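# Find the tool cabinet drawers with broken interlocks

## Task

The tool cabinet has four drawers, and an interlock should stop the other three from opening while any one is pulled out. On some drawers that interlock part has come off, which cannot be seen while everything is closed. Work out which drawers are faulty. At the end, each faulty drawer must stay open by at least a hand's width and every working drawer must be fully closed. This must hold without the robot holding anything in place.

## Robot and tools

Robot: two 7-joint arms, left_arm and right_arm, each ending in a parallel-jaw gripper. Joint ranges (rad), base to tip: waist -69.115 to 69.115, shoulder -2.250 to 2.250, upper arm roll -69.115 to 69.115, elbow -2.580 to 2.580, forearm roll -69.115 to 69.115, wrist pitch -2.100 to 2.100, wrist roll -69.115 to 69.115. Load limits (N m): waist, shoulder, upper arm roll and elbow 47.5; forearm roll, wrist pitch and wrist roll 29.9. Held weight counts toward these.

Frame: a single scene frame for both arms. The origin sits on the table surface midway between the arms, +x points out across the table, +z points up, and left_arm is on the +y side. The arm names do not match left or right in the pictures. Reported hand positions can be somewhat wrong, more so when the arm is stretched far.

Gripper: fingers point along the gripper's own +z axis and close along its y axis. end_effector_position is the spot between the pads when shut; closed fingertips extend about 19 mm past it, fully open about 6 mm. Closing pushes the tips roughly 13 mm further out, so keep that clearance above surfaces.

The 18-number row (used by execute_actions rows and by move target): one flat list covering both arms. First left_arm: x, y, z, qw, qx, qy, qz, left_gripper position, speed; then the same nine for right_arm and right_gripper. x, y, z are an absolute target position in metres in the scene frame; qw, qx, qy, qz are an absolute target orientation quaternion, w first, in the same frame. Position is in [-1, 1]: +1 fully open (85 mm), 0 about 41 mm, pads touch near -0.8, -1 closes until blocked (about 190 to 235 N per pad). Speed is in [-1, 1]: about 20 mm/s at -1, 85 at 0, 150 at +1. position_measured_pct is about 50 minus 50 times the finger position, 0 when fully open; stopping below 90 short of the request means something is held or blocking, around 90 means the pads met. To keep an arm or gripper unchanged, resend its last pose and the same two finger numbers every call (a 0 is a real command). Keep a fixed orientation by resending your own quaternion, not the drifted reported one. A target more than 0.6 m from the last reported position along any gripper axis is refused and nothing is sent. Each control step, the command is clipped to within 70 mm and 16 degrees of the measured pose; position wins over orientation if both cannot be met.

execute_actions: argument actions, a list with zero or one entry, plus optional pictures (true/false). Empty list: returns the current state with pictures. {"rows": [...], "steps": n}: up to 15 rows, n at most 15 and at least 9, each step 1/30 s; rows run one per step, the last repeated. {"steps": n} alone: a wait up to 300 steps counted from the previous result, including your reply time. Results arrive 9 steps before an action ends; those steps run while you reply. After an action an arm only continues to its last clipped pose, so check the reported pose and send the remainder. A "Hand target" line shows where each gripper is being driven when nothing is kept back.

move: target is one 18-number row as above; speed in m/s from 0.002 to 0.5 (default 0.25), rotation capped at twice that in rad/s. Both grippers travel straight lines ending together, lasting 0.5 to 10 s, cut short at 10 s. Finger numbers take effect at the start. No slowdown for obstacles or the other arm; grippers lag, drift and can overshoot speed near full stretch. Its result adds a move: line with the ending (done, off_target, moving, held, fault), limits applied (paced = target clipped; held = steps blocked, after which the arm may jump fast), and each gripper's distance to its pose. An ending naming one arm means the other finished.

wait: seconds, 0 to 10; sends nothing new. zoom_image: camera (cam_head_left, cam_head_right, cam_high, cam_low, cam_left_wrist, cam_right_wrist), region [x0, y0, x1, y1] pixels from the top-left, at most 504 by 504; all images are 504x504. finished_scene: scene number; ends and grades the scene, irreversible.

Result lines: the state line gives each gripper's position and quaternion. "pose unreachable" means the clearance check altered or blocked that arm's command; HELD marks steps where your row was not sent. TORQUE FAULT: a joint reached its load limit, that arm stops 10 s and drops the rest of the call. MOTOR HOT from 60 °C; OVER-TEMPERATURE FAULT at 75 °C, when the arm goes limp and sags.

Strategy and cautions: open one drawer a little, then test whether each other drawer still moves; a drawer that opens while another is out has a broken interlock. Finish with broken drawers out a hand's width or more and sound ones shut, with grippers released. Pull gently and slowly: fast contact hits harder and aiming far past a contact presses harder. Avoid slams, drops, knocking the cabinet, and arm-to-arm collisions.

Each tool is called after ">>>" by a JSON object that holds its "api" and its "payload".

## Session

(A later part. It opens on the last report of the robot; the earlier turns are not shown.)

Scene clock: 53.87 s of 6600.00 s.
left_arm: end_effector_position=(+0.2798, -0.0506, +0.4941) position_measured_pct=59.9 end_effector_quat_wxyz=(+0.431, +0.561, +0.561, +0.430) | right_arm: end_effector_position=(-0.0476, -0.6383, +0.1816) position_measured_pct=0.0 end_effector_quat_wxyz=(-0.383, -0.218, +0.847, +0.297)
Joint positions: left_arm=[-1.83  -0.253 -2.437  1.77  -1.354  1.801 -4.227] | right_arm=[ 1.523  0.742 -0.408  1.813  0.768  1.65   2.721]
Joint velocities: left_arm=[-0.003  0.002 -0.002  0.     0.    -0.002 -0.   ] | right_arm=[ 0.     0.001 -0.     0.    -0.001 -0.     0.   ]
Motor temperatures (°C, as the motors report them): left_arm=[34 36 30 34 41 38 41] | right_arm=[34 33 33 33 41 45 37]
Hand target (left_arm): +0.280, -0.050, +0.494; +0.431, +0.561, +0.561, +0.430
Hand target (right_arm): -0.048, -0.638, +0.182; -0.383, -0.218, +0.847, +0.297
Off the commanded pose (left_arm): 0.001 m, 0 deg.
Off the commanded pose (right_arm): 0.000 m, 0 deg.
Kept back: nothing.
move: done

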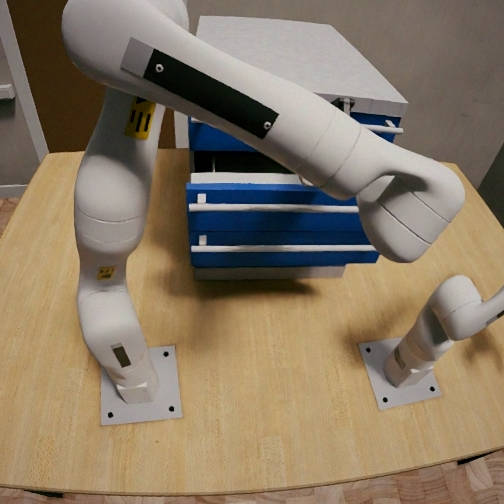

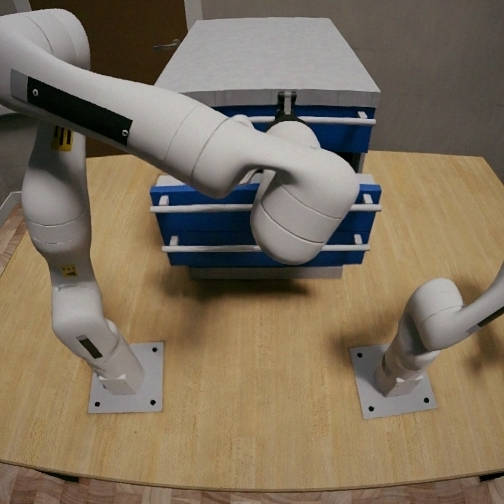

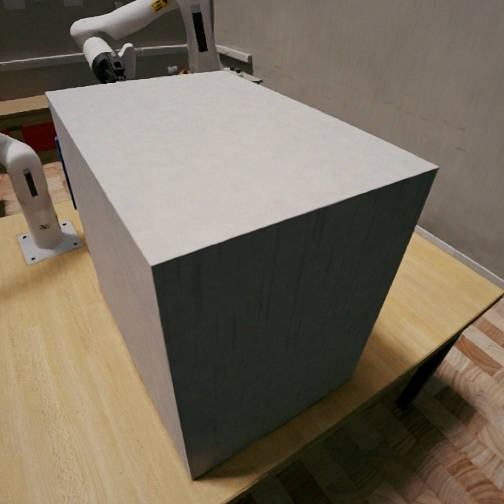

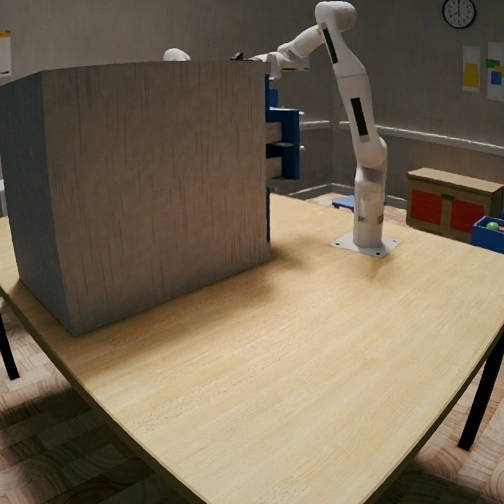

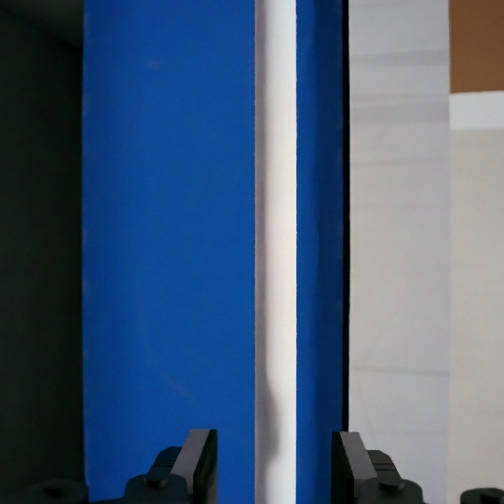

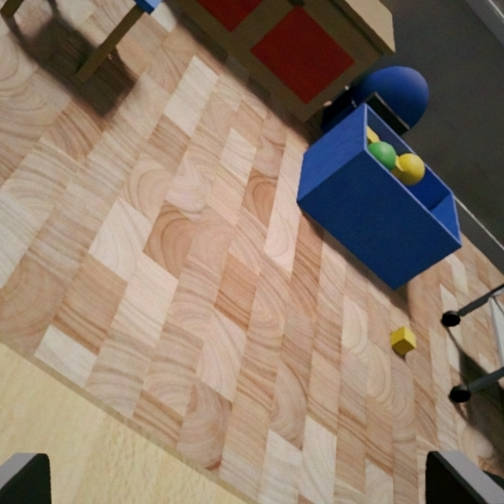

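>>> {"api": "execute_actions", "payload": {"actions": [{"rows":[[0.32,-0.05,0.4835,0.43,0.561,0.561,0.43,-0.3,1,-0.0476,-0.6383,0.1816,-0.383,-0.218,0.847,0.297,1,0]],"steps":12}]}}

>>> {"api": "execute_actions", "payload": {"actions": [{"rows":[[0.32,-0.05,0.4835,0.43,0.561,0.561,0.43,-1,0,-0.0476,-0.6383,0.1816,-0.383,-0.218,0.847,0.297,1,0]],"steps":12}]}}

>>> {"api": "move", "payload": {"target": [0.305,-0.05,0.4835,0.43,0.561,0.561,0.43,-1,0,-0.0476,-0.6383,0.1816,-0.383,-0.218,0.847,0.297,1,0], "speed": 0.03}}

Scene clock: 54.30 s of 6600.00 s.
left_arm: end_effector_position=(+0.2886, -0.0494, +0.4929) position_measured_pct=63.1 end_effector_quat_wxyz=(+0.431, +0.559, +0.562, +0.431) | right_arm: end_effector_position=(-0.0476, -0.6383, +0.1816) position_measured_pct=0.0 end_effector_quat_wxyz=(-0.383, -0.218, +0.847, +0.297)
Joint positions: left_arm=[-1.852 -0.25  -2.441  1.779 -1.361  1.78  -4.228] | right_arm=[ 1.523  0.742 -0.408  1.813  0.768  1.65   2.721]
Joint velocities: left_arm=[-0.455  0.062 -0.133  0.208 -0.166 -0.489 -0.009] | right_arm=[ 0.001  0.001 -0.    -0.001  0.     0.     0.   ]
Motor temperatures (°C, as the motors report them): left_arm=[34 36 30 34 41 38 41] | right_arm=[34 33 33 33 41 45 37]
Steps of this call (steps 1 to 10: nothing new was sent; steps 11 to 13: the first 3 steps of this action). Readings (end_effector_position | what the end effector reports):
11: left_arm (+0.2805, -0.0504, +0.4941) | right_arm (-0.0476, -0.6383, +0.1816) | left_arm position_measured_pct=59.9 | right_arm position_measured_pct=0.0
12: left_arm (+0.2833, -0.0500, +0.4938) | right_arm (-0.0476, -0.6383, +0.1816) | left_arm position_measured_pct=61.1 | right_arm position_measured_pct=0.0
13: the state above

Scene clock: 54.70 s of 6600.00 s.
left_arm: end_effector_position=(+0.3193, -0.0507, +0.4837) position_measured_pct=67.5 end_effector_quat_wxyz=(+0.431, +0.562, +0.561, +0.430) | right_arm: end_effector_position=(-0.0476, -0.6383, +0.1816) position_measured_pct=0.0 end_effector_quat_wxyz=(-0.383, -0.218, +0.847, +0.297)
Joint positions: left_arm=[-1.916 -0.245 -2.47   1.809 -1.391  1.686 -4.231] | right_arm=[ 1.523  0.742 -0.408  1.813  0.768  1.65   2.721]
Joint velocities: left_arm=[-0.009  0.003 -0.009  0.001  0.001 -0.002 -0.001] | right_arm=[ 0.001  0.002 -0.001  0.001 -0.001  0.001  0.   ]
Motor temperatures (°C, as the motors report them): left_arm=[34 36 30 34 41 38 41] | right_arm=[34 33 33 33 41 45 37]
Off your previous action's commanded pose (left_arm): 0.001 m, 0 deg at its last step (step 9 of this call).
Off your previous action's commanded pose (right_arm): 0.000 m, 0 deg at its last step (step 9 of this call).
Steps of this call (steps 1 to 9: the last 9 steps of your previous action; steps 10 to 12: the first 3 steps of this action). Readings (end_effector_position | what the end effector reports):
10: left_arm (+0.3190, -0.0510, +0.4835) | right_arm (-0.0476, -0.6383, +0.1816) | left_arm position_measured_pct=65.1 | right_arm position_measured_pct=0.0
11: left_arm (+0.3191, -0.0509, +0.4836) | right_arm (-0.0476, -0.6383, +0.1816) | left_arm position_measured_pct=65.9 | right_arm position_measured_pct=0.0
12: the state above

Scene clock: 55.83 s of 6600.00 s.
left_arm: end_effector_position=(+0.3133, -0.0499, +0.4836) position_measured_pct=81.3 end_effector_quat_wxyz=(+0.429, +0.557, +0.563, +0.434) | right_arm: end_effector_position=(-0.0476, -0.6383, +0.1816) position_measured_pct=0.0 end_effector_quat_wxyz=(-0.383, -0.218, +0.847, +0.297)
Joint positions: left_arm=[-1.893 -0.257 -2.472  1.802 -1.386  1.719 -4.218] | right_arm=[ 1.523  0.742 -0.408  1.813  0.768  1.65   2.721]
Joint velocities: left_arm=[ 0.001 -0.001  0.001 -0.002  0.     0.006  0.001] | right_arm=[ 0.001  0.002 -0.    -0.002 -0.001  0.001  0.   ]
Motor temperatures (°C, as the motors report them): left_arm=[34 36 30 34 41 38 41] | right_arm=[34 33 33 33 41 45 37]
Hand target (left_arm): +0.305, -0.050, +0.483; +0.430, +0.561, +0.561, +0.430
Hand target (right_arm): -0.048, -0.638, +0.182; -0.383, -0.218, +0.847, +0.297
Off your previous action's commanded pose (left_arm): 0.001 m, 0 deg at its last step (step 9 of this call).
Off your previous action's commanded pose (right_arm): 0.000 m, 0 deg at its last step (step 9 of this call).
Off the commanded pose (left_arm): 0.008 m, 1 deg.
Off the commanded pose (right_arm): 0.000 m, 0 deg.
Kept back: nothing.
move: off_target (left_arm)

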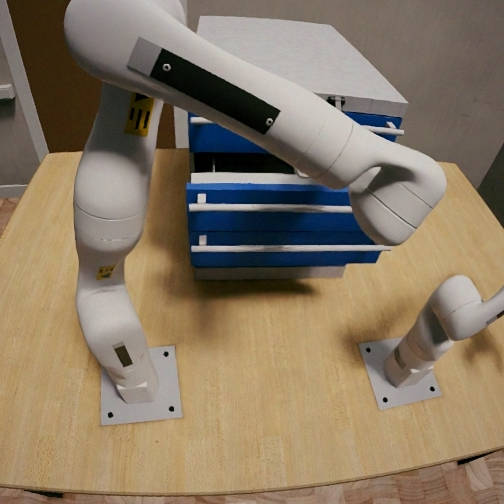

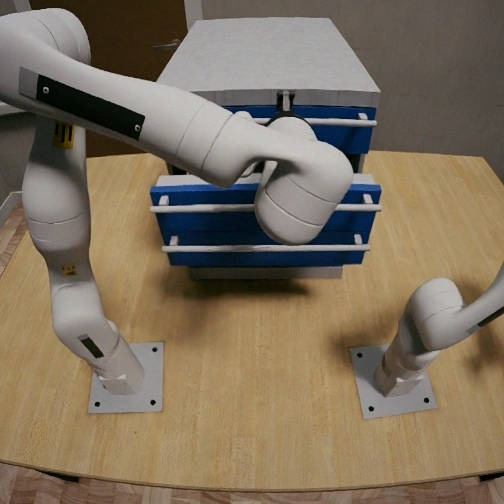

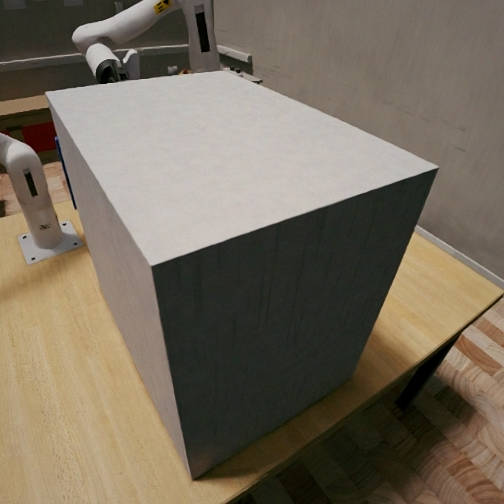

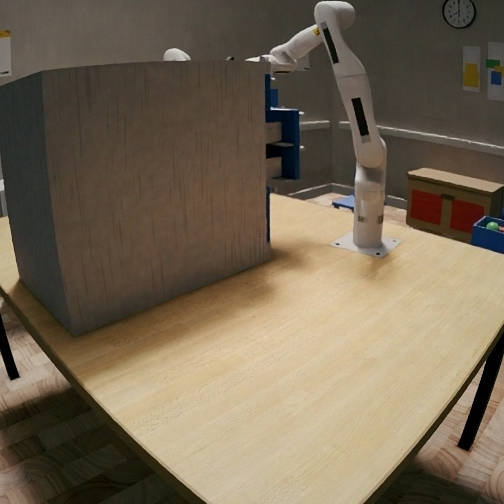

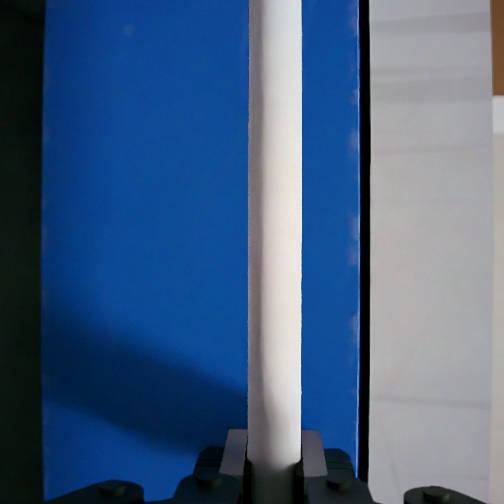

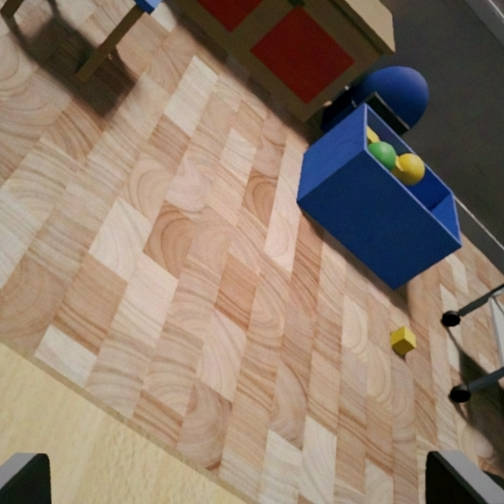

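>>> {"api": "execute_actions", "payload": {"actions": [{"rows":[[0.31,-0.05,0.4835,0.43,0.561,0.561,0.43,-1,0,-0.0476,-0.6383,0.1816,-0.383,-0.218,0.847,0.297,1,0],[0.313,-0.05,0.4835,0.43,0.561,0.561,0.43,-1,0,-0.0476,-0.6383,0.1816,-0.383,-0.218,0.847,0.297,1,0],[0.315,-0.05,0.4835,0.43,0.561,0.561,0.43,-1,0,-0.0476,-0.6383,0.1816,-0.383,-0.218,0.847,0.297,1,0],[0.316,-0.05,0.4835,0.43,0.561,0.561,0.43,-1,0,-0.0476,-0.6383,0.1816,-0.383,-0.218,0.847,0.297,1,0],[0.317,-0.05,0.4835,0.43,0.561,0.561,0.43,-1,0,-0.0476,-0.6383,0.1816,-0.383,-0.218,0.847,0.297,1,0],[0.318,-0.05,0.4835,0.43,0.561,0.561,0.43,-1,0,-0.0476,-0.6383,0.1816,-0.383,-0.218,0.847,0.297,1,0],[0.319,-0.05,0.4835,0.43,0.561,0.561,0.43,-1,0,-0.0476,-0.6383,0.1816,-0.383,-0.218,0.847,0.297,1,0],[0.3205,-0.05,0.4835,0.43,0.561,0.561,0.43,-1,0,-0.0476,-0.6383,0.1816,-0.383,-0.218,0.847,0.297,1,0]],"steps":13}]}}

>>> {"api": "execute_actions", "payload": {"actions": [{"rows":[[0.32,-0.05,0.4835,0.43,0.561,0.561,0.43,-0.2,1,-0.0476,-0.6383,0.1816,-0.383,-0.218,0.847,0.297,1,0]],"steps":9}]}}

>>> {"api": "move", "payload": {"target": [0.158,-0.05,0.488,0.43,0.561,0.561,0.43,-0.2,1,-0.0476,-0.6383,0.1816,-0.383,-0.218,0.847,0.297,1,0], "speed": 0.3}}

>>> {"api": "execute_actions", "payload": {"actions": [{"rows":[[0.158,-0.05,0.3945,0.43,0.561,0.561,0.43,-0.2,1,-0.0476,-0.6383,0.1816,-0.383,-0.218,0.847,0.297,1,0]],"steps":15}]}}

>>> {"api": "move", "payload": {"target": [0.201,-0.05,0.3835,0.43,0.561,0.561,0.43,-0.2,1,-0.0476,-0.6383,0.1816,-0.383,-0.218,0.847,0.297,1,0], "speed": 0.15}}

>>> {"api": "execute_actions", "payload": {"actions": [{"rows":[[0.201,-0.05,0.3835,0.43,0.561,0.561,0.43,-1,0,-0.0476,-0.6383,0.1816,-0.383,-0.218,0.847,0.297,1,0]],"steps":12}]}}

Scene clock: 56.90 s of 6600.00 s.
left_arm: end_effector_position=(+0.3146, -0.0501, +0.4835) position_measured_pct=81.3 end_effector_quat_wxyz=(+0.430, +0.559, +0.563, +0.431) | right_arm: end_effector_position=(-0.0476, -0.6383, +0.1816) position_measured_pct=0.0 end_effector_quat_wxyz=(-0.383, -0.218, +0.847, +0.297)
Joint positions: left_arm=[-1.903 -0.251 -2.467  1.805 -1.386  1.706 -4.224] | right_arm=[ 1.523  0.742 -0.408  1.813  0.768  1.65   2.721]
Joint velocities: left_arm=[-0.071  0.061  0.034  0.035  0.005 -0.12  -0.054] | right_arm=[-0.    -0.001 -0.001 -0.001 -0.002 -0.001  0.   ]
Motor temperatures (°C, as the motors report them): left_arm=[34 36 30 34 41 38 41] | right_arm=[34 33 33 33 41 45 37]
Steps of this call (steps 1 to 28: nothing new was sent; steps 29 to 32: the first 4 steps of this action). Readings (end_effector_position | what the end effector reports):
29: left_arm (+0.3138, -0.0498, +0.4836) | right_arm (-0.0476, -0.6383, +0.1816) | left_arm position_measured_pct=81.3 | right_arm position_measured_pct=0.0
30: left_arm (+0.3142, -0.0499, +0.4836) | right_arm (-0.0476, -0.6383, +0.1816) | left_arm position_measured_pct=81.3 | right_arm position_measured_pct=0.0
32: the state above

Scene clock: 57.20 s of 6600.00 s.
left_arm: end_effector_position=(+0.3195, -0.0504, +0.4837) position_measured_pct=81.3 end_effector_quat_wxyz=(+0.431, +0.562, +0.561, +0.430) | right_arm: end_effector_position=(-0.0476, -0.6383, +0.1816) position_measured_pct=0.0 end_effector_quat_wxyz=(-0.383, -0.218, +0.847, +0.297)
Joint positions: left_arm=[-1.917 -0.244 -2.47   1.81  -1.39   1.685 -4.231] | right_arm=[ 1.523  0.742 -0.408  1.813  0.768  1.65   2.721]
Joint velocities: left_arm=[-0.003  0.005  0.001  0.003  0.001 -0.008 -0.003] | right_arm=[ 0.     0.001  0.    -0.     0.     0.    -0.   ]
Motor temperatures (°C, as the motors report them): left_arm=[34 36 30 34 41 38 41] | right_arm=[34 33 33 33 41 45 37]
Off your previous action's commanded pose (left_arm): 0.001 m, 0 deg at its last step (step 9 of this call).
Off your previous action's commanded pose (right_arm): 0.000 m, 0 deg at its last step (step 9 of this call).
Kept back: the last 9 steps of this action.
Steps of this call (steps 1 to 9: the last 9 steps of your previous action). Readings (end_effector_position | what the end effector reports):
1: left_arm (+0.3148, -0.0502, +0.4836) | right_arm (-0.0476, -0.6383, +0.1816) | left_arm position_measured_pct=81.3 | right_arm position_measured_pct=0.0
2: left_arm (+0.3152, -0.0503, +0.4836) | right_arm (-0.0476, -0.6383, +0.1816) | left_arm position_measured_pct=81.3 | right_arm position_measured_pct=0.0
4: left_arm (+0.3167, -0.0503, +0.4836) | right_arm (-0.0476, -0.6383, +0.1816) | left_arm position_measured_pct=81.3 | right_arm position_measured_pct=0.0
8: left_arm (+0.3194, -0.0504, +0.4837) | right_arm (-0.0476, -0.6383, +0.1816) | left_arm position_measured_pct=81.3 | right_arm position_measured_pct=0.0
9: the state above

Scene clock: 58.80 s of 6600.00 s.
left_arm: end_effector_position=(+0.1592, -0.0488, +0.4879) position_measured_pct=59.9 end_effector_quat_wxyz=(+0.429, +0.561, +0.562, +0.431) | right_arm: end_effector_position=(-0.0476, -0.6383, +0.1816) position_measured_pct=0.0 end_effector_quat_wxyz=(-0.383, -0.218, +0.847, +0.297)
Joint positions: left_arm=[-1.476 -0.359 -2.445  1.666 -1.234  2.102 -4.085] | right_arm=[ 1.523  0.742 -0.408  1.813  0.768  1.65   2.721]
Joint velocities: left_arm=[ 0.034 -0.008 -0.01  -0.006  0.003  0.002 -0.   ] | right_arm=[-0.     0.     0.     0.     0.001 -0.001 -0.   ]
Motor temperatures (°C, as the motors report them): left_arm=[34 36 30 34 41 38 41] | right_arm=[34 33 33 33 41 45 37]
Hand target (left_arm): +0.158, -0.049, +0.488; +0.430, +0.562, +0.561, +0.430
Hand target (right_arm): -0.048, -0.638, +0.182; -0.383, -0.218, +0.847, +0.297
Off your previous action's commanded pose (left_arm): 0.002 m, 0 deg at its last step (step 9 of this call).
Off your previous action's commanded pose (right_arm): 0.000 m, 0 deg at its last step (step 9 of this call).
Off the commanded pose (left_arm): 0.002 m, 0 deg.
Off the commanded pose (right_arm): 0.000 m, 0 deg.
joint sent to its limit (left arm) — the command would take joint 6 (wrist pitch) past its upper limit, so that joint was sent only as far as its limit.
Kept back: nothing.
move: done

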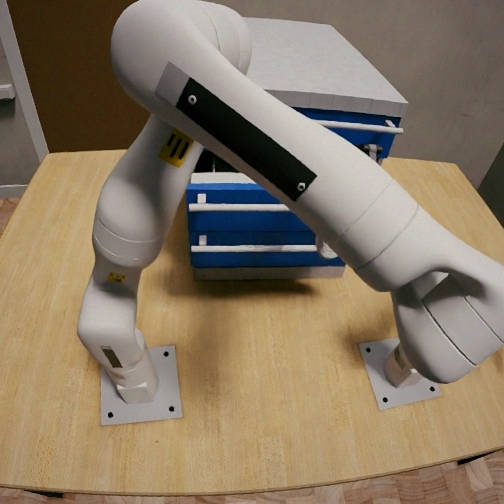

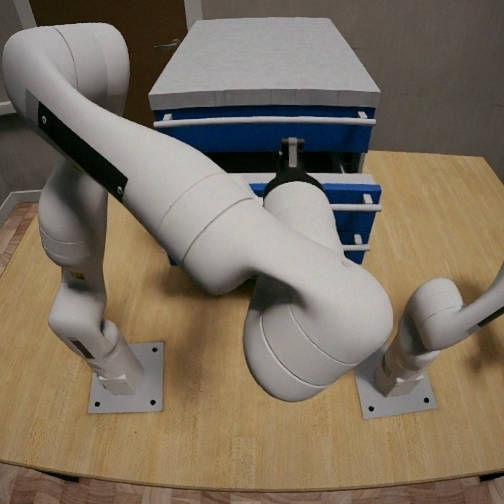

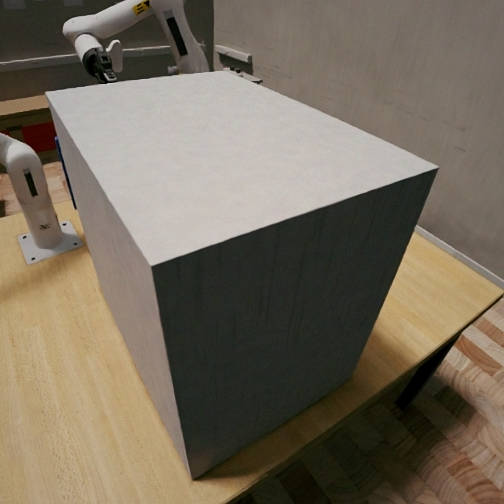

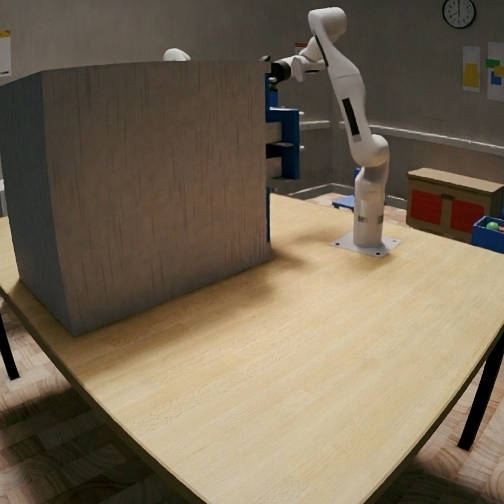

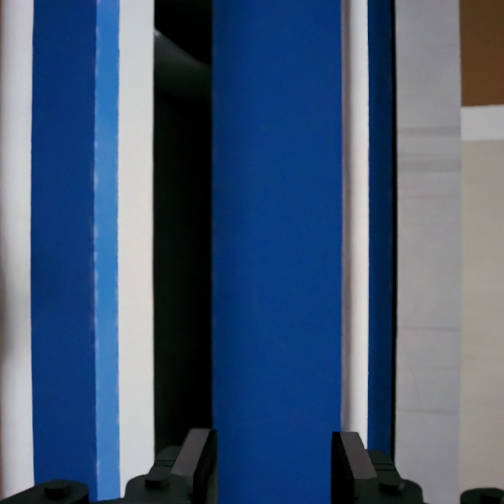

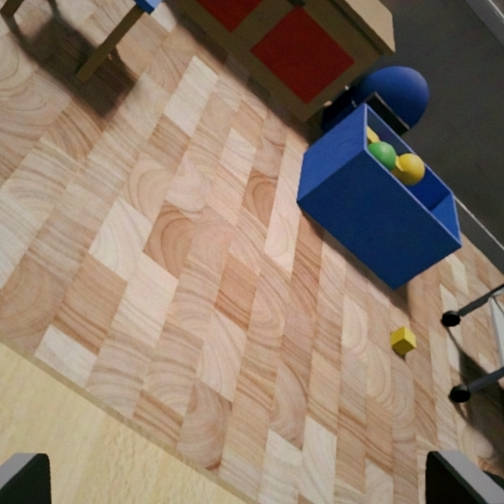

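Scene clock: 59.00 s of 6600.00 s.
left_arm: end_effector_position=(+0.1585, -0.0502, +0.4443) position_measured_pct=59.9 end_effector_quat_wxyz=(+0.424, +0.565, +0.561, +0.432) | right_arm: end_effector_position=(-0.0476, -0.6383, +0.1816) position_measured_pct=0.0 end_effector_quat_wxyz=(-0.383, -0.218, +0.847, +0.297)
Joint positions: left_arm=[-1.469 -0.415 -2.446  1.743 -1.192  2.066 -3.958] | right_arm=[ 1.523  0.742 -0.408  1.813  0.768  1.65   2.721]
Joint velocities: left_arm=[ 0.049 -0.517 -0.019  0.693  0.374 -0.315  1.211] | right_arm=[-0.     0.    -0.    -0.     0.     0.001  0.   ]
Motor temperatures (°C, as the motors report them): left_arm=[34 36 30 34 41 38 41] | right_arm=[34 33 33 33 41 45 37]
Steps of this call (steps 1 to 6: the first 6 steps of this action). Readings (end_effector_position | what the end effector reports):
1: left_arm (+0.1589, -0.0491, +0.4873) | right_arm (-0.0476, -0.6383, +0.1816) | left_arm position_measured_pct=59.9 | right_arm position_measured_pct=0.0
2: left_arm (+0.1586, -0.0497, +0.4843) | right_arm (-0.0476, -0.6383, +0.1816) | left_arm position_measured_pct=59.9 | right_arm position_measured_pct=0.0
4: left_arm (+0.1582, -0.0508, +0.4691) | right_arm (-0.0476, -0.6383, +0.1816) | left_arm position_measured_pct=59.9 | right_arm position_measured_pct=0.0
6: the state above

Scene clock: 60.23 s of 6600.00 s.
left_arm: end_effector_position=(+0.2001, -0.0507, +0.3835) position_measured_pct=59.9 end_effector_quat_wxyz=(+0.431, +0.562, +0.561, +0.430) | right_arm: end_effector_position=(-0.0476, -0.6383, +0.1816) position_measured_pct=0.0 end_effector_quat_wxyz=(-0.383, -0.218, +0.847, +0.297)
Joint positions: left_arm=[-1.544 -0.472 -2.474  1.909 -1.22   1.927 -3.788] | right_arm=[ 1.523  0.742 -0.408  1.813  0.768  1.65   2.721]
Joint velocities: left_arm=[-0.002  0.006  0.002  0.     0.001 -0.004 -0.001] | right_arm=[ 0.    -0.    -0.    -0.    -0.001  0.     0.   ]
Motor temperatures (°C, as the motors report them): left_arm=[34 36 30 34 41 38 41] | right_arm=[34 33 33 33 41 45 37]
Hand target (left_arm): +0.201, -0.050, +0.384; +0.430, +0.561, +0.561, +0.430
Hand target (right_arm): -0.048, -0.638, +0.182; -0.383, -0.218, +0.847, +0.297
Off your previous action's commanded pose (left_arm): 0.001 m, 0 deg at its last step (step 9 of this call).
Off your previous action's commanded pose (right_arm): 0.000 m, 0 deg at its last step (step 9 of this call).
Off the commanded pose (left_arm): 0.001 m, 0 deg.
Off the commanded pose (right_arm): 0.000 m, 0 deg.
Kept back: nothing.
move: done

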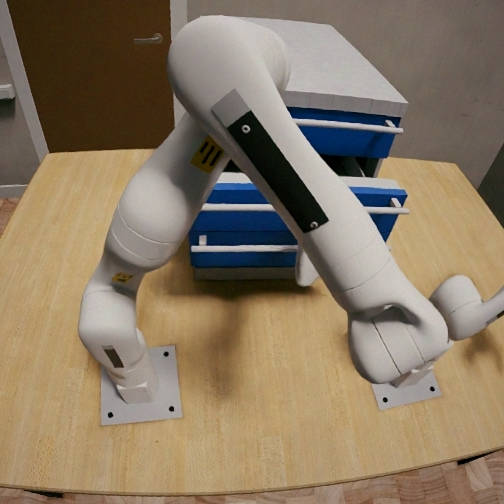

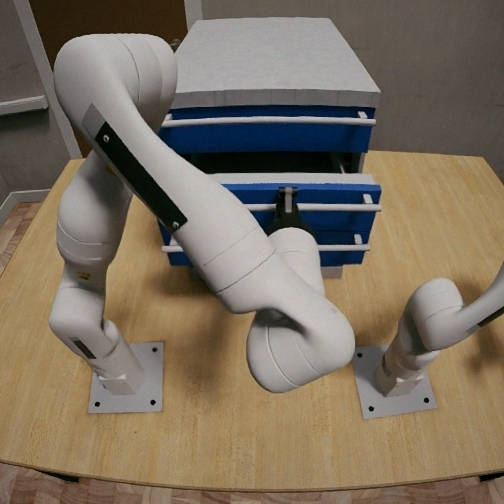

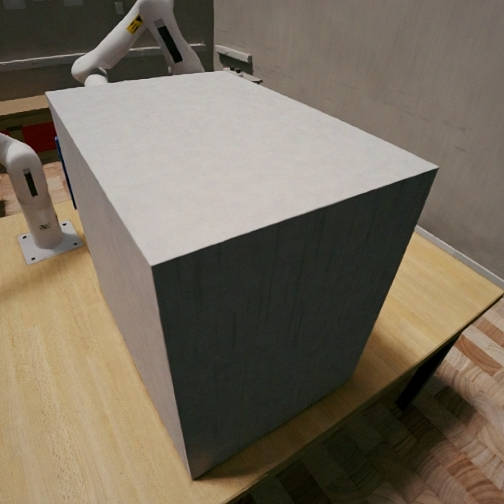

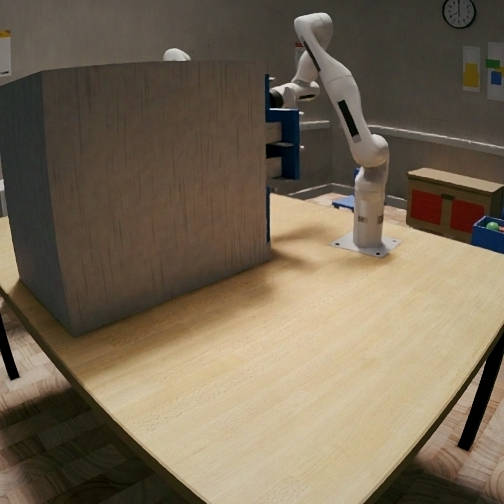

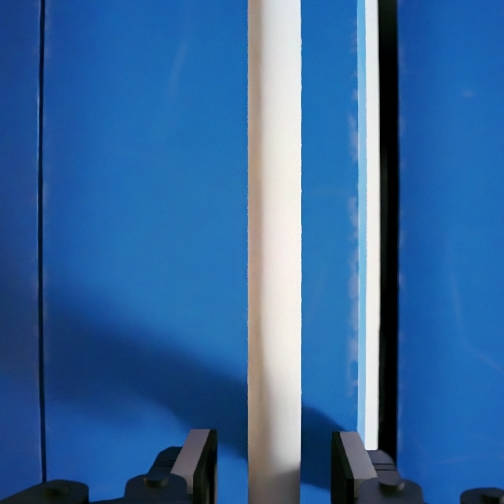

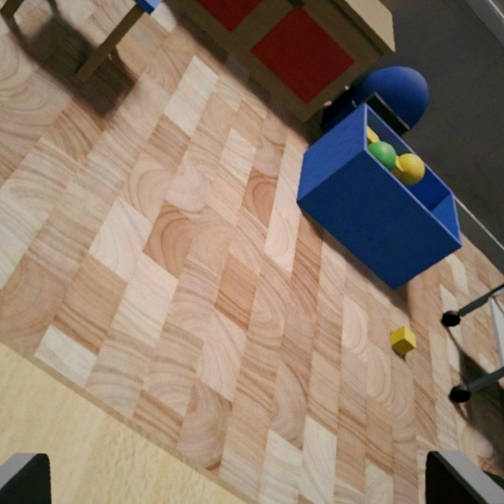

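Scene clock: 60.33 s of 6600.00 s.
left_arm: end_effector_position=(+0.2003, -0.0504, +0.3836) position_measured_pct=62.3 end_effector_quat_wxyz=(+0.431, +0.562, +0.561, +0.430) | right_arm: end_effector_position=(-0.0476, -0.6383, +0.1816) position_measured_pct=0.0 end_effector_quat_wxyz=(-0.383, -0.218, +0.847, +0.297)
Joint positions: left_arm=[-1.545 -0.471 -2.474  1.909 -1.22   1.926 -3.788] | right_arm=[ 1.523  0.742 -0.408  1.813  0.768  1.65   2.721]
Joint velocities: left_arm=[-0.008  0.005 -0.005  0.005  0.004 -0.005 -0.001] | right_arm=[ 0.001 -0.002 -0.     0.001  0.    -0.001 -0.   ]
Motor temperatures (°C, as the motors report them): left_arm=[34 36 30 34 41 38 41] | right_arm=[34 33 33 33 41 45 37]
Steps of this call (steps 1 to 3: the first 3 steps of this action). Readings (end_effector_position | what the end effector reports):
1: left_arm (+0.2001, -0.0506, +0.3836) | right_arm (-0.0476, -0.6383, +0.1816) | left_arm position_measured_pct=59.9 | right_arm position_measured_pct=0.0
2: left_arm (+0.2002, -0.0505, +0.3837) | right_arm (-0.0476, -0.6383, +0.1816) | left_arm position_measured_pct=60.7 | right_arm position_measured_pct=0.0
3: the state above

>>> {"api": "move", "payload": {"target": [0.3225,-0.05,0.3835,0.43,0.561,0.561,0.43,-1,0,-0.0476,-0.6383,0.1816,-0.383,-0.218,0.847,0.297,1,0], "speed": 0.1}}

Scene clock: 62.30 s of 6600.00 s.
left_arm: end_effector_position=(+0.3197, -0.0507, +0.3838) position_measured_pct=81.3 end_effector_quat_wxyz=(+0.431, +0.562, +0.561, +0.429) | right_arm: end_effector_position=(-0.0476, -0.6383, +0.1816) position_measured_pct=0.0 end_effector_quat_wxyz=(-0.383, -0.218, +0.847, +0.297)
Joint positions: left_arm=[-1.829 -0.394 -2.543  1.997 -1.418  1.66  -3.905] | right_arm=[ 1.523  0.742 -0.408  1.813  0.768  1.65   2.721]
Joint velocities: left_arm=[-0.003  0.005  0.001  0.002 -0.001 -0.007 -0.002] | right_arm=[-0.  0. -0. -0. -0.  0.  0.]
Motor temperatures (°C, as the motors report them): left_arm=[34 36 30 34 41 38 41] | right_arm=[34 33 33 33 41 45 37]
Hand target (left_arm): +0.323, -0.050, +0.384; +0.431, +0.561, +0.561, +0.430
Hand target (right_arm): -0.048, -0.638, +0.182; -0.383, -0.218, +0.847, +0.297
Off your previous action's commanded pose (left_arm): 0.000 m, 0 deg at its last step (step 9 of this call).
Off your previous action's commanded pose (right_arm): 0.000 m, 0 deg at its last step (step 9 of this call).
Off the commanded pose (left_arm): 0.003 m, 0 deg.
Off the commanded pose (right_arm): 0.000 m, 0 deg.
Kept back: nothing.
move: done

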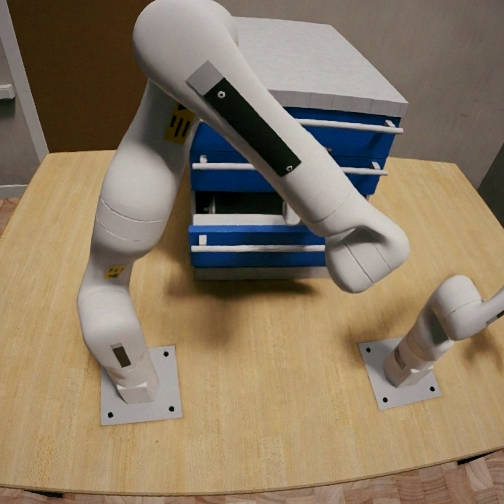

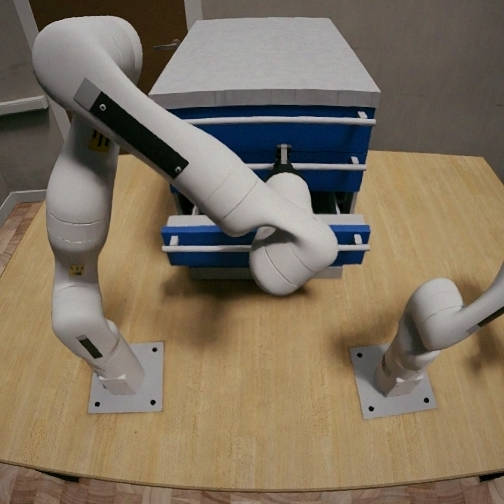

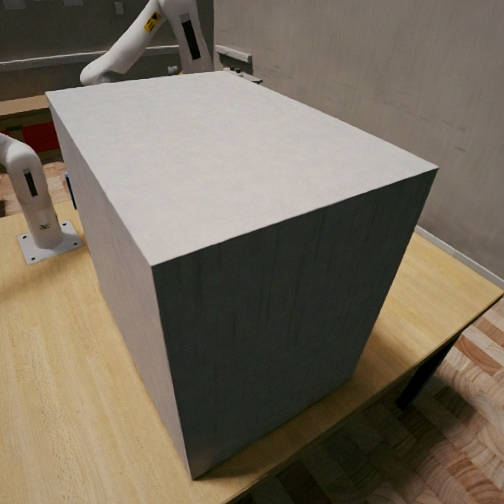

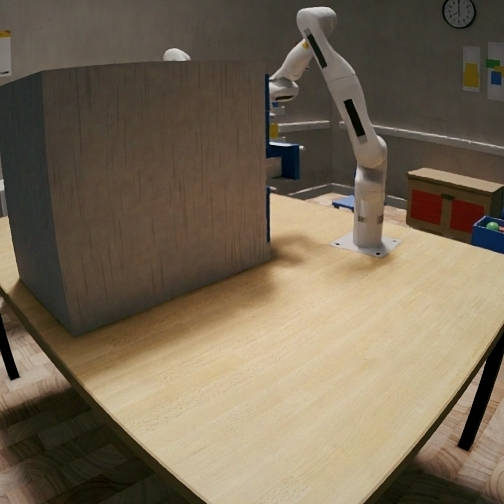

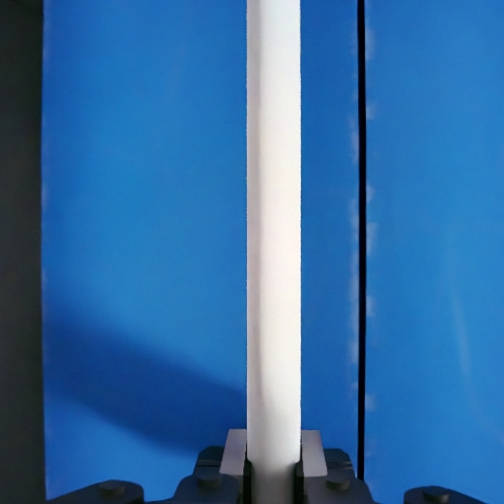

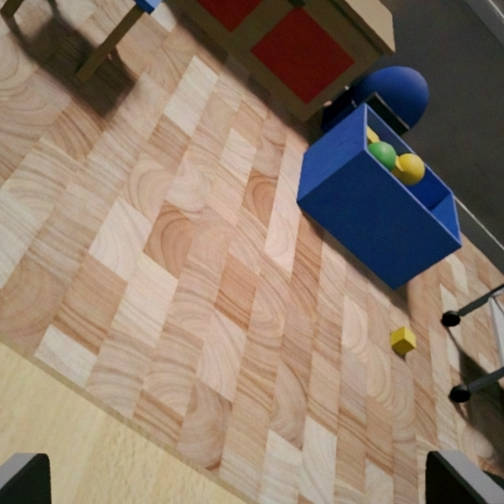

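D2 shut. Now D1.

>>> {"api": "execute_actions", "payload": {"actions": [{"rows":[[0.32,-0.05,0.3835,0.43,0.561,0.561,0.43,-0.2,1,-0.0476,-0.6383,0.1816,-0.383,-0.218,0.847,0.297,1,0]],"steps":9}]}}

>>> {"api": "execute_actions", "payload": {"actions": [{"rows":[[0.278,-0.05,0.394,0.43,0.561,0.561,0.43,-0.2,1,-0.0476,-0.6383,0.1816,-0.383,-0.218,0.847,0.297,1,0]],"steps":10}]}}

>>> {"api": "execute_actions", "payload": {"actions": [{"rows":[[0.276,-0.05,0.495,0.43,0.561,0.561,0.43,-0.2,1,-0.0476,-0.6383,0.1816,-0.383,-0.218,0.847,0.297,1,0]],"steps":15}]}}

>>> {"api": "execute_actions", "payload": {"actions": [{"rows":[[0.276,-0.05,0.495,0.43,0.561,0.561,0.43,-0.2,1,-0.0476,-0.6383,0.1816,-0.383,-0.218,0.847,0.297,1,0],[0.276,-0.05,0.495,0.43,0.561,0.561,0.43,-0.2,1,-0.0476,-0.6383,0.1816,-0.383,-0.218,0.847,0.297,1,0],[0.276,-0.05,0.495,0.43,0.561,0.561,0.43,-0.2,1,-0.0476,-0.6383,0.1816,-0.383,-0.218,0.847,0.297,1,0],[0.32,-0.05,0.4835,0.43,0.561,0.561,0.43,-0.2,1,-0.0476,-0.6383,0.1816,-0.383,-0.218,0.847,0.297,1,0]],"steps":15}]}}

>>> {"api": "execute_actions", "payload": {"actions": [{"rows":[[0.32,-0.05,0.4835,0.43,0.561,0.561,0.43,-1,0,-0.0476,-0.6383,0.1816,-0.383,-0.218,0.847,0.297,1,0]],"steps":12}]}}

>>> {"api": "move", "payload": {"target": [0.305,-0.05,0.4835,0.43,0.561,0.561,0.43,-1,0,-0.0476,-0.6383,0.1816,-0.383,-0.218,0.847,0.297,1,0], "speed": 0.03}}

Scene clock: 63.00 s of 6600.00 s.
left_arm: end_effector_position=(+0.3197, -0.0507, +0.3838) position_measured_pct=81.3 end_effector_quat_wxyz=(+0.431, +0.562, +0.561, +0.429) | right_arm: end_effector_position=(-0.0476, -0.6383, +0.1816) position_measured_pct=0.0 end_effector_quat_wxyz=(-0.383, -0.218, +0.847, +0.297)
Joint positions: left_arm=[-1.83  -0.394 -2.543  1.997 -1.418  1.66  -3.905] | right_arm=[ 1.523  0.742 -0.408  1.813  0.768  1.65   2.721]
Joint velocities: left_arm=[ 0.     0.     0.    -0.001  0.001 -0.001  0.   ] | right_arm=[ 0.    -0.    -0.     0.     0.001 -0.001  0.   ]
Motor temperatures (°C, as the motors report them): left_arm=[34 36 30 34 41 38 41] | right_arm=[34 33 33 33 41 45 37]
Kept back: the last 9 steps of this action.
Steps of this call (steps 1 to 21: nothing new was sent). Readings (end_effector_position | what the end effector reports):
1: left_arm (+0.3197, -0.0507, +0.3838) | right_arm (-0.0476, -0.6383, +0.1816) | left_arm position_measured_pct=81.3 | right_arm position_measured_pct=0.0
2: left_arm (+0.3197, -0.0507, +0.3838) | right_arm (-0.0476, -0.6383, +0.1816) | left_arm position_measured_pct=81.3 | right_arm position_measured_pct=0.0
4: left_arm (+0.3197, -0.0507, +0.3838) | right_arm (-0.0476, -0.6383, +0.1816) | left_arm position_measured_pct=81.3 | right_arm position_measured_pct=0.0
8: left_arm (+0.3197, -0.0507, +0.3838) | right_arm (-0.0476, -0.6383, +0.1816) | left_arm position_measured_pct=81.3 | right_arm position_measured_pct=0.0
21: the state above

Scene clock: 63.33 s of 6600.00 s.
left_arm: end_effector_position=(+0.3183, -0.0509, +0.3830) position_measured_pct=60.3 end_effector_quat_wxyz=(+0.430, +0.563, +0.561, +0.429) | right_arm: end_effector_position=(-0.0476, -0.6383, +0.1816) position_measured_pct=0.0 end_effector_quat_wxyz=(-0.383, -0.218, +0.847, +0.297)
Joint positions: left_arm=[-1.825 -0.396 -2.544  1.996 -1.415  1.663 -3.904] | right_arm=[ 1.523  0.742 -0.408  1.813  0.768  1.65   2.721]
Joint velocities: left_arm=[ 0.115  0.004 -0.006 -0.041  0.047  0.099 -0.004] | right_arm=[ 0.     0.     0.     0.     0.001  0.001 -0.   ]
Motor temperatures (°C, as the motors report them): left_arm=[34 36 30 34 41 38 41] | right_arm=[34 33 33 33 41 45 37]
Off your previous action's commanded pose (left_arm): 0.002 m, 0 deg at its last step (step 9 of this call).
Off your previous action's commanded pose (right_arm): 0.000 m, 0 deg at its last step (step 9 of this call).
Steps of this call (steps 1 to 9: the last 9 steps of your previous action; step 10: the first step of this action). Readings (end_effector_position | what the end effector reports):
10: the state above

Scene clock: 63.83 s of 6600.00 s.
left_arm: end_effector_position=(+0.2776, -0.0465, +0.4396) position_measured_pct=59.9 end_effector_quat_wxyz=(+0.436, +0.555, +0.562, +0.430) | right_arm: end_effector_position=(-0.0476, -0.6383, +0.1816) position_measured_pct=0.0 end_effector_quat_wxyz=(-0.383, -0.218, +0.847, +0.297)
Joint positions: left_arm=[-1.756 -0.313 -2.502  1.9   -1.34   1.776 -4.025] | right_arm=[ 1.523  0.742 -0.408  1.813  0.768  1.65   2.721]
Joint velocities: left_arm=[-0.123  0.639  0.072 -0.624 -0.018  0.139 -1.209] | right_arm=[ 0.    -0.002 -0.    -0.     0.    -0.001  0.   ]
Motor temperatures (°C, as the motors report them): left_arm=[34 36 30 34 41 38 41] | right_arm=[34 33 33 33 41 45 37]
Off your previous action's commanded pose (left_arm): 0.002 m, 0 deg at its last step (step 9 of this call).
Off your previous action's commanded pose (right_arm): 0.000 m, 0 deg at its last step (step 9 of this call).
Steps of this call (steps 1 to 9: the last 9 steps of your previous action; steps 10 to 15: the first 6 steps of this action). Readings (end_effector_position | what the end effector reports):
10: left_arm (+0.2793, -0.0489, +0.3944) | right_arm (-0.0476, -0.6383, +0.1816) | left_arm position_measured_pct=59.9 | right_arm position_measured_pct=0.0
11: left_arm (+0.2791, -0.0487, +0.3977) | right_arm (-0.0476, -0.6383, +0.1816) | left_arm position_measured_pct=59.9 | right_arm position_measured_pct=0.0
13: left_arm (+0.2785, -0.0479, +0.4138) | right_arm (-0.0476, -0.6383, +0.1816) | left_arm position_measured_pct=59.9 | right_arm position_measured_pct=0.0
15: the state above

Scene clock: 64.33 s of 6600.00 s.
left_arm: end_effector_position=(+0.2844, -0.0485, +0.4933) position_measured_pct=59.9 end_effector_quat_wxyz=(+0.430, +0.560, +0.562, +0.430) | right_arm: end_effector_position=(-0.0476, -0.6383, +0.1816) position_measured_pct=0.0 end_effector_quat_wxyz=(-0.383, -0.218, +0.847, +0.297)
Joint positions: left_arm=[-1.797 -0.238 -2.5    1.778 -1.344  1.77  -4.232] | right_arm=[ 1.523  0.742 -0.408  1.813  0.768  1.65   2.721]
Joint velocities: left_arm=[-0.454  0.072 -0.149  0.215 -0.151 -0.513 -0.008] | right_arm=[ 0.     0.001 -0.     0.001 -0.001 -0.001 -0.   ]
Motor temperatures (°C, as the motors report them): left_arm=[34 36 30 34 41 38 41] | right_arm=[34 33 33 33 41 45 37]
Off your previous action's commanded pose (left_arm): 0.001 m, 0 deg at its last step (step 9 of this call).
Off your previous action's commanded pose (right_arm): 0.000 m, 0 deg at its last step (step 9 of this call).
Steps of this call (steps 1 to 9: the last 9 steps of your previous action; steps 10 to 15: the first 6 steps of this action). Readings (end_effector_position | what the end effector reports):
10: left_arm (+0.2757, -0.0499, +0.4940) | right_arm (-0.0476, -0.6383, +0.1816) | left_arm position_measured_pct=59.9 | right_arm position_measured_pct=0.0
11: left_arm (+0.2757, -0.0499, +0.4943) | right_arm (-0.0476, -0.6383, +0.1816) | left_arm position_measured_pct=59.9 | right_arm position_measured_pct=0.0
13: left_arm (+0.2764, -0.0498, +0.4947) | right_arm (-0.0476, -0.6383, +0.1816) | left_arm position_measured_pct=59.9 | right_arm position_measured_pct=0.0
15: the state above

Scene clock: 64.73 s of 6600.00 s.
left_arm: end_effector_position=(+0.3190, -0.0509, +0.4838) position_measured_pct=62.3 end_effector_quat_wxyz=(+0.431, +0.562, +0.560, +0.429) | right_arm: end_effector_position=(-0.0476, -0.6383, +0.1816) position_measured_pct=0.0 end_effector_quat_wxyz=(-0.383, -0.218, +0.847, +0.297)
Joint positions: left_arm=[-1.866 -0.234 -2.535  1.811 -1.38   1.666 -4.235] | right_arm=[ 1.523  0.742 -0.408  1.813  0.768  1.65   2.721]
Joint velocities: left_arm=[-0.006  0.003 -0.007 -0.001 -0.004 -0.001  0.   ] | right_arm=[ 0.001  0.     0.     0.    -0.     0.    -0.   ]
Motor temperatures (°C, as the motors report them): left_arm=[34 36 30 34 41 38 41] | right_arm=[34 33 33 33 41 45 37]
Off your previous action's commanded pose (left_arm): 0.002 m, 0 deg at its last step (step 9 of this call).
Off your previous action's commanded pose (right_arm): 0.000 m, 0 deg at its last step (step 9 of this call).
Steps of this call (steps 1 to 9: the last 9 steps of your previous action; steps 10 to 12: the first 3 steps of this action). Readings (end_effector_position | what the end effector reports):
10: left_arm (+0.3188, -0.0509, +0.4835) | right_arm (-0.0476, -0.6383, +0.1816) | left_arm position_measured_pct=59.9 | right_arm position_measured_pct=0.0
11: left_arm (+0.3189, -0.0509, +0.4837) | right_arm (-0.0476, -0.6383, +0.1816) | left_arm position_measured_pct=60.7 | right_arm position_measured_pct=0.0
12: the state above

Scene clock: 65.93 s of 6600.00 s.
left_arm: end_effector_position=(+0.3058, -0.0502, +0.4836) position_measured_pct=81.3 end_effector_quat_wxyz=(+0.430, +0.561, +0.562, +0.430) | right_arm: end_effector_position=(-0.0476, -0.6383, +0.1816) position_measured_pct=0.0 end_effector_quat_wxyz=(-0.383, -0.218, +0.847, +0.297)
Joint positions: left_arm=[-1.837 -0.24  -2.524  1.806 -1.366  1.705 -4.222] | right_arm=[ 1.523  0.742 -0.408  1.813  0.768  1.65   2.721]
Joint velocities: left_arm=[ 0.002 -0.001  0.001 -0.001  0.     0.005  0.001] | right_arm=[-0.     0.002 -0.     0.     0.    -0.001 -0.   ]
Motor temperatures (°C, as the motors report them): left_arm=[34 36 30 34 41 38 41] | right_arm=[34 33 33 33 41 45 37]
Hand target (left_arm): +0.305, -0.050, +0.483; +0.430, +0.561, +0.561, +0.430
Hand target (right_arm): -0.048, -0.638, +0.182; -0.383, -0.218, +0.847, +0.297
Off your previous action's commanded pose (left_arm): 0.001 m, 0 deg at its last step (step 9 of this call).
Off your previous action's commanded pose (right_arm): 0.000 m, 0 deg at its last step (step 9 of this call).
Off the commanded pose (left_arm): 0.001 m, 0 deg.
Off the commanded pose (right_arm): 0.000 m, 0 deg.
Kept back: nothing.
move: done

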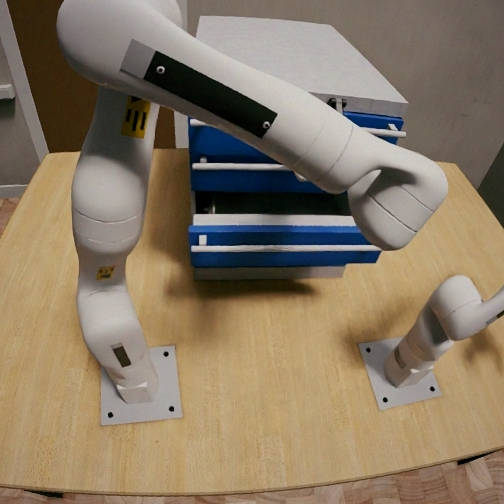

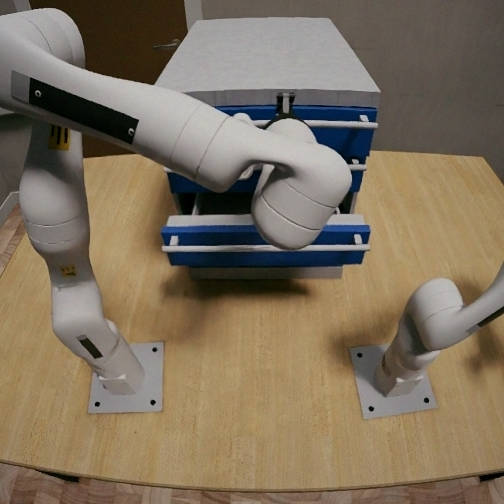

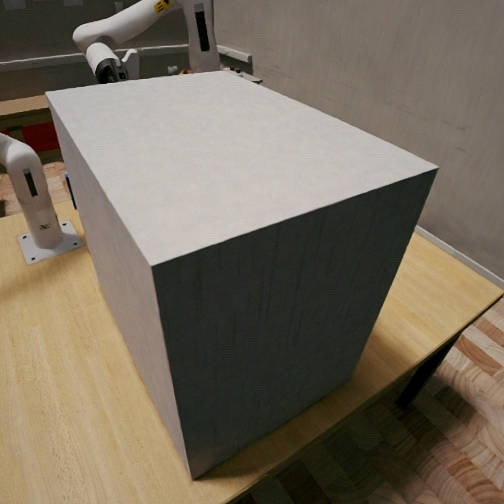

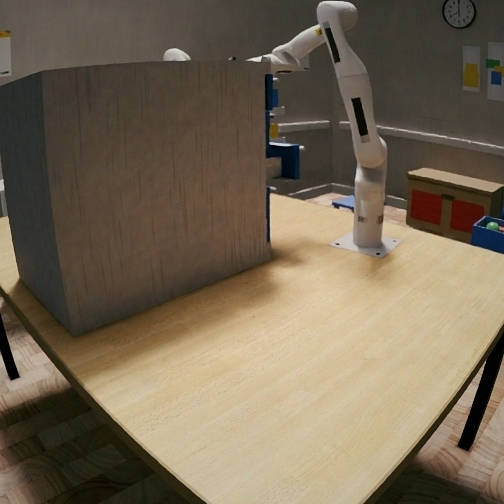

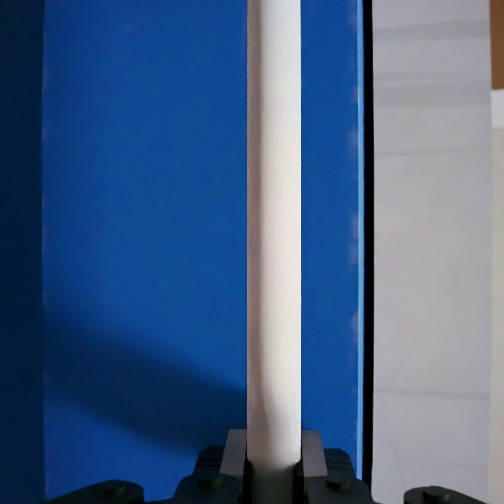

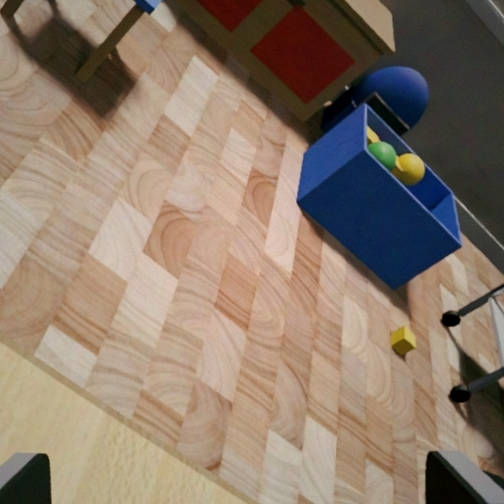

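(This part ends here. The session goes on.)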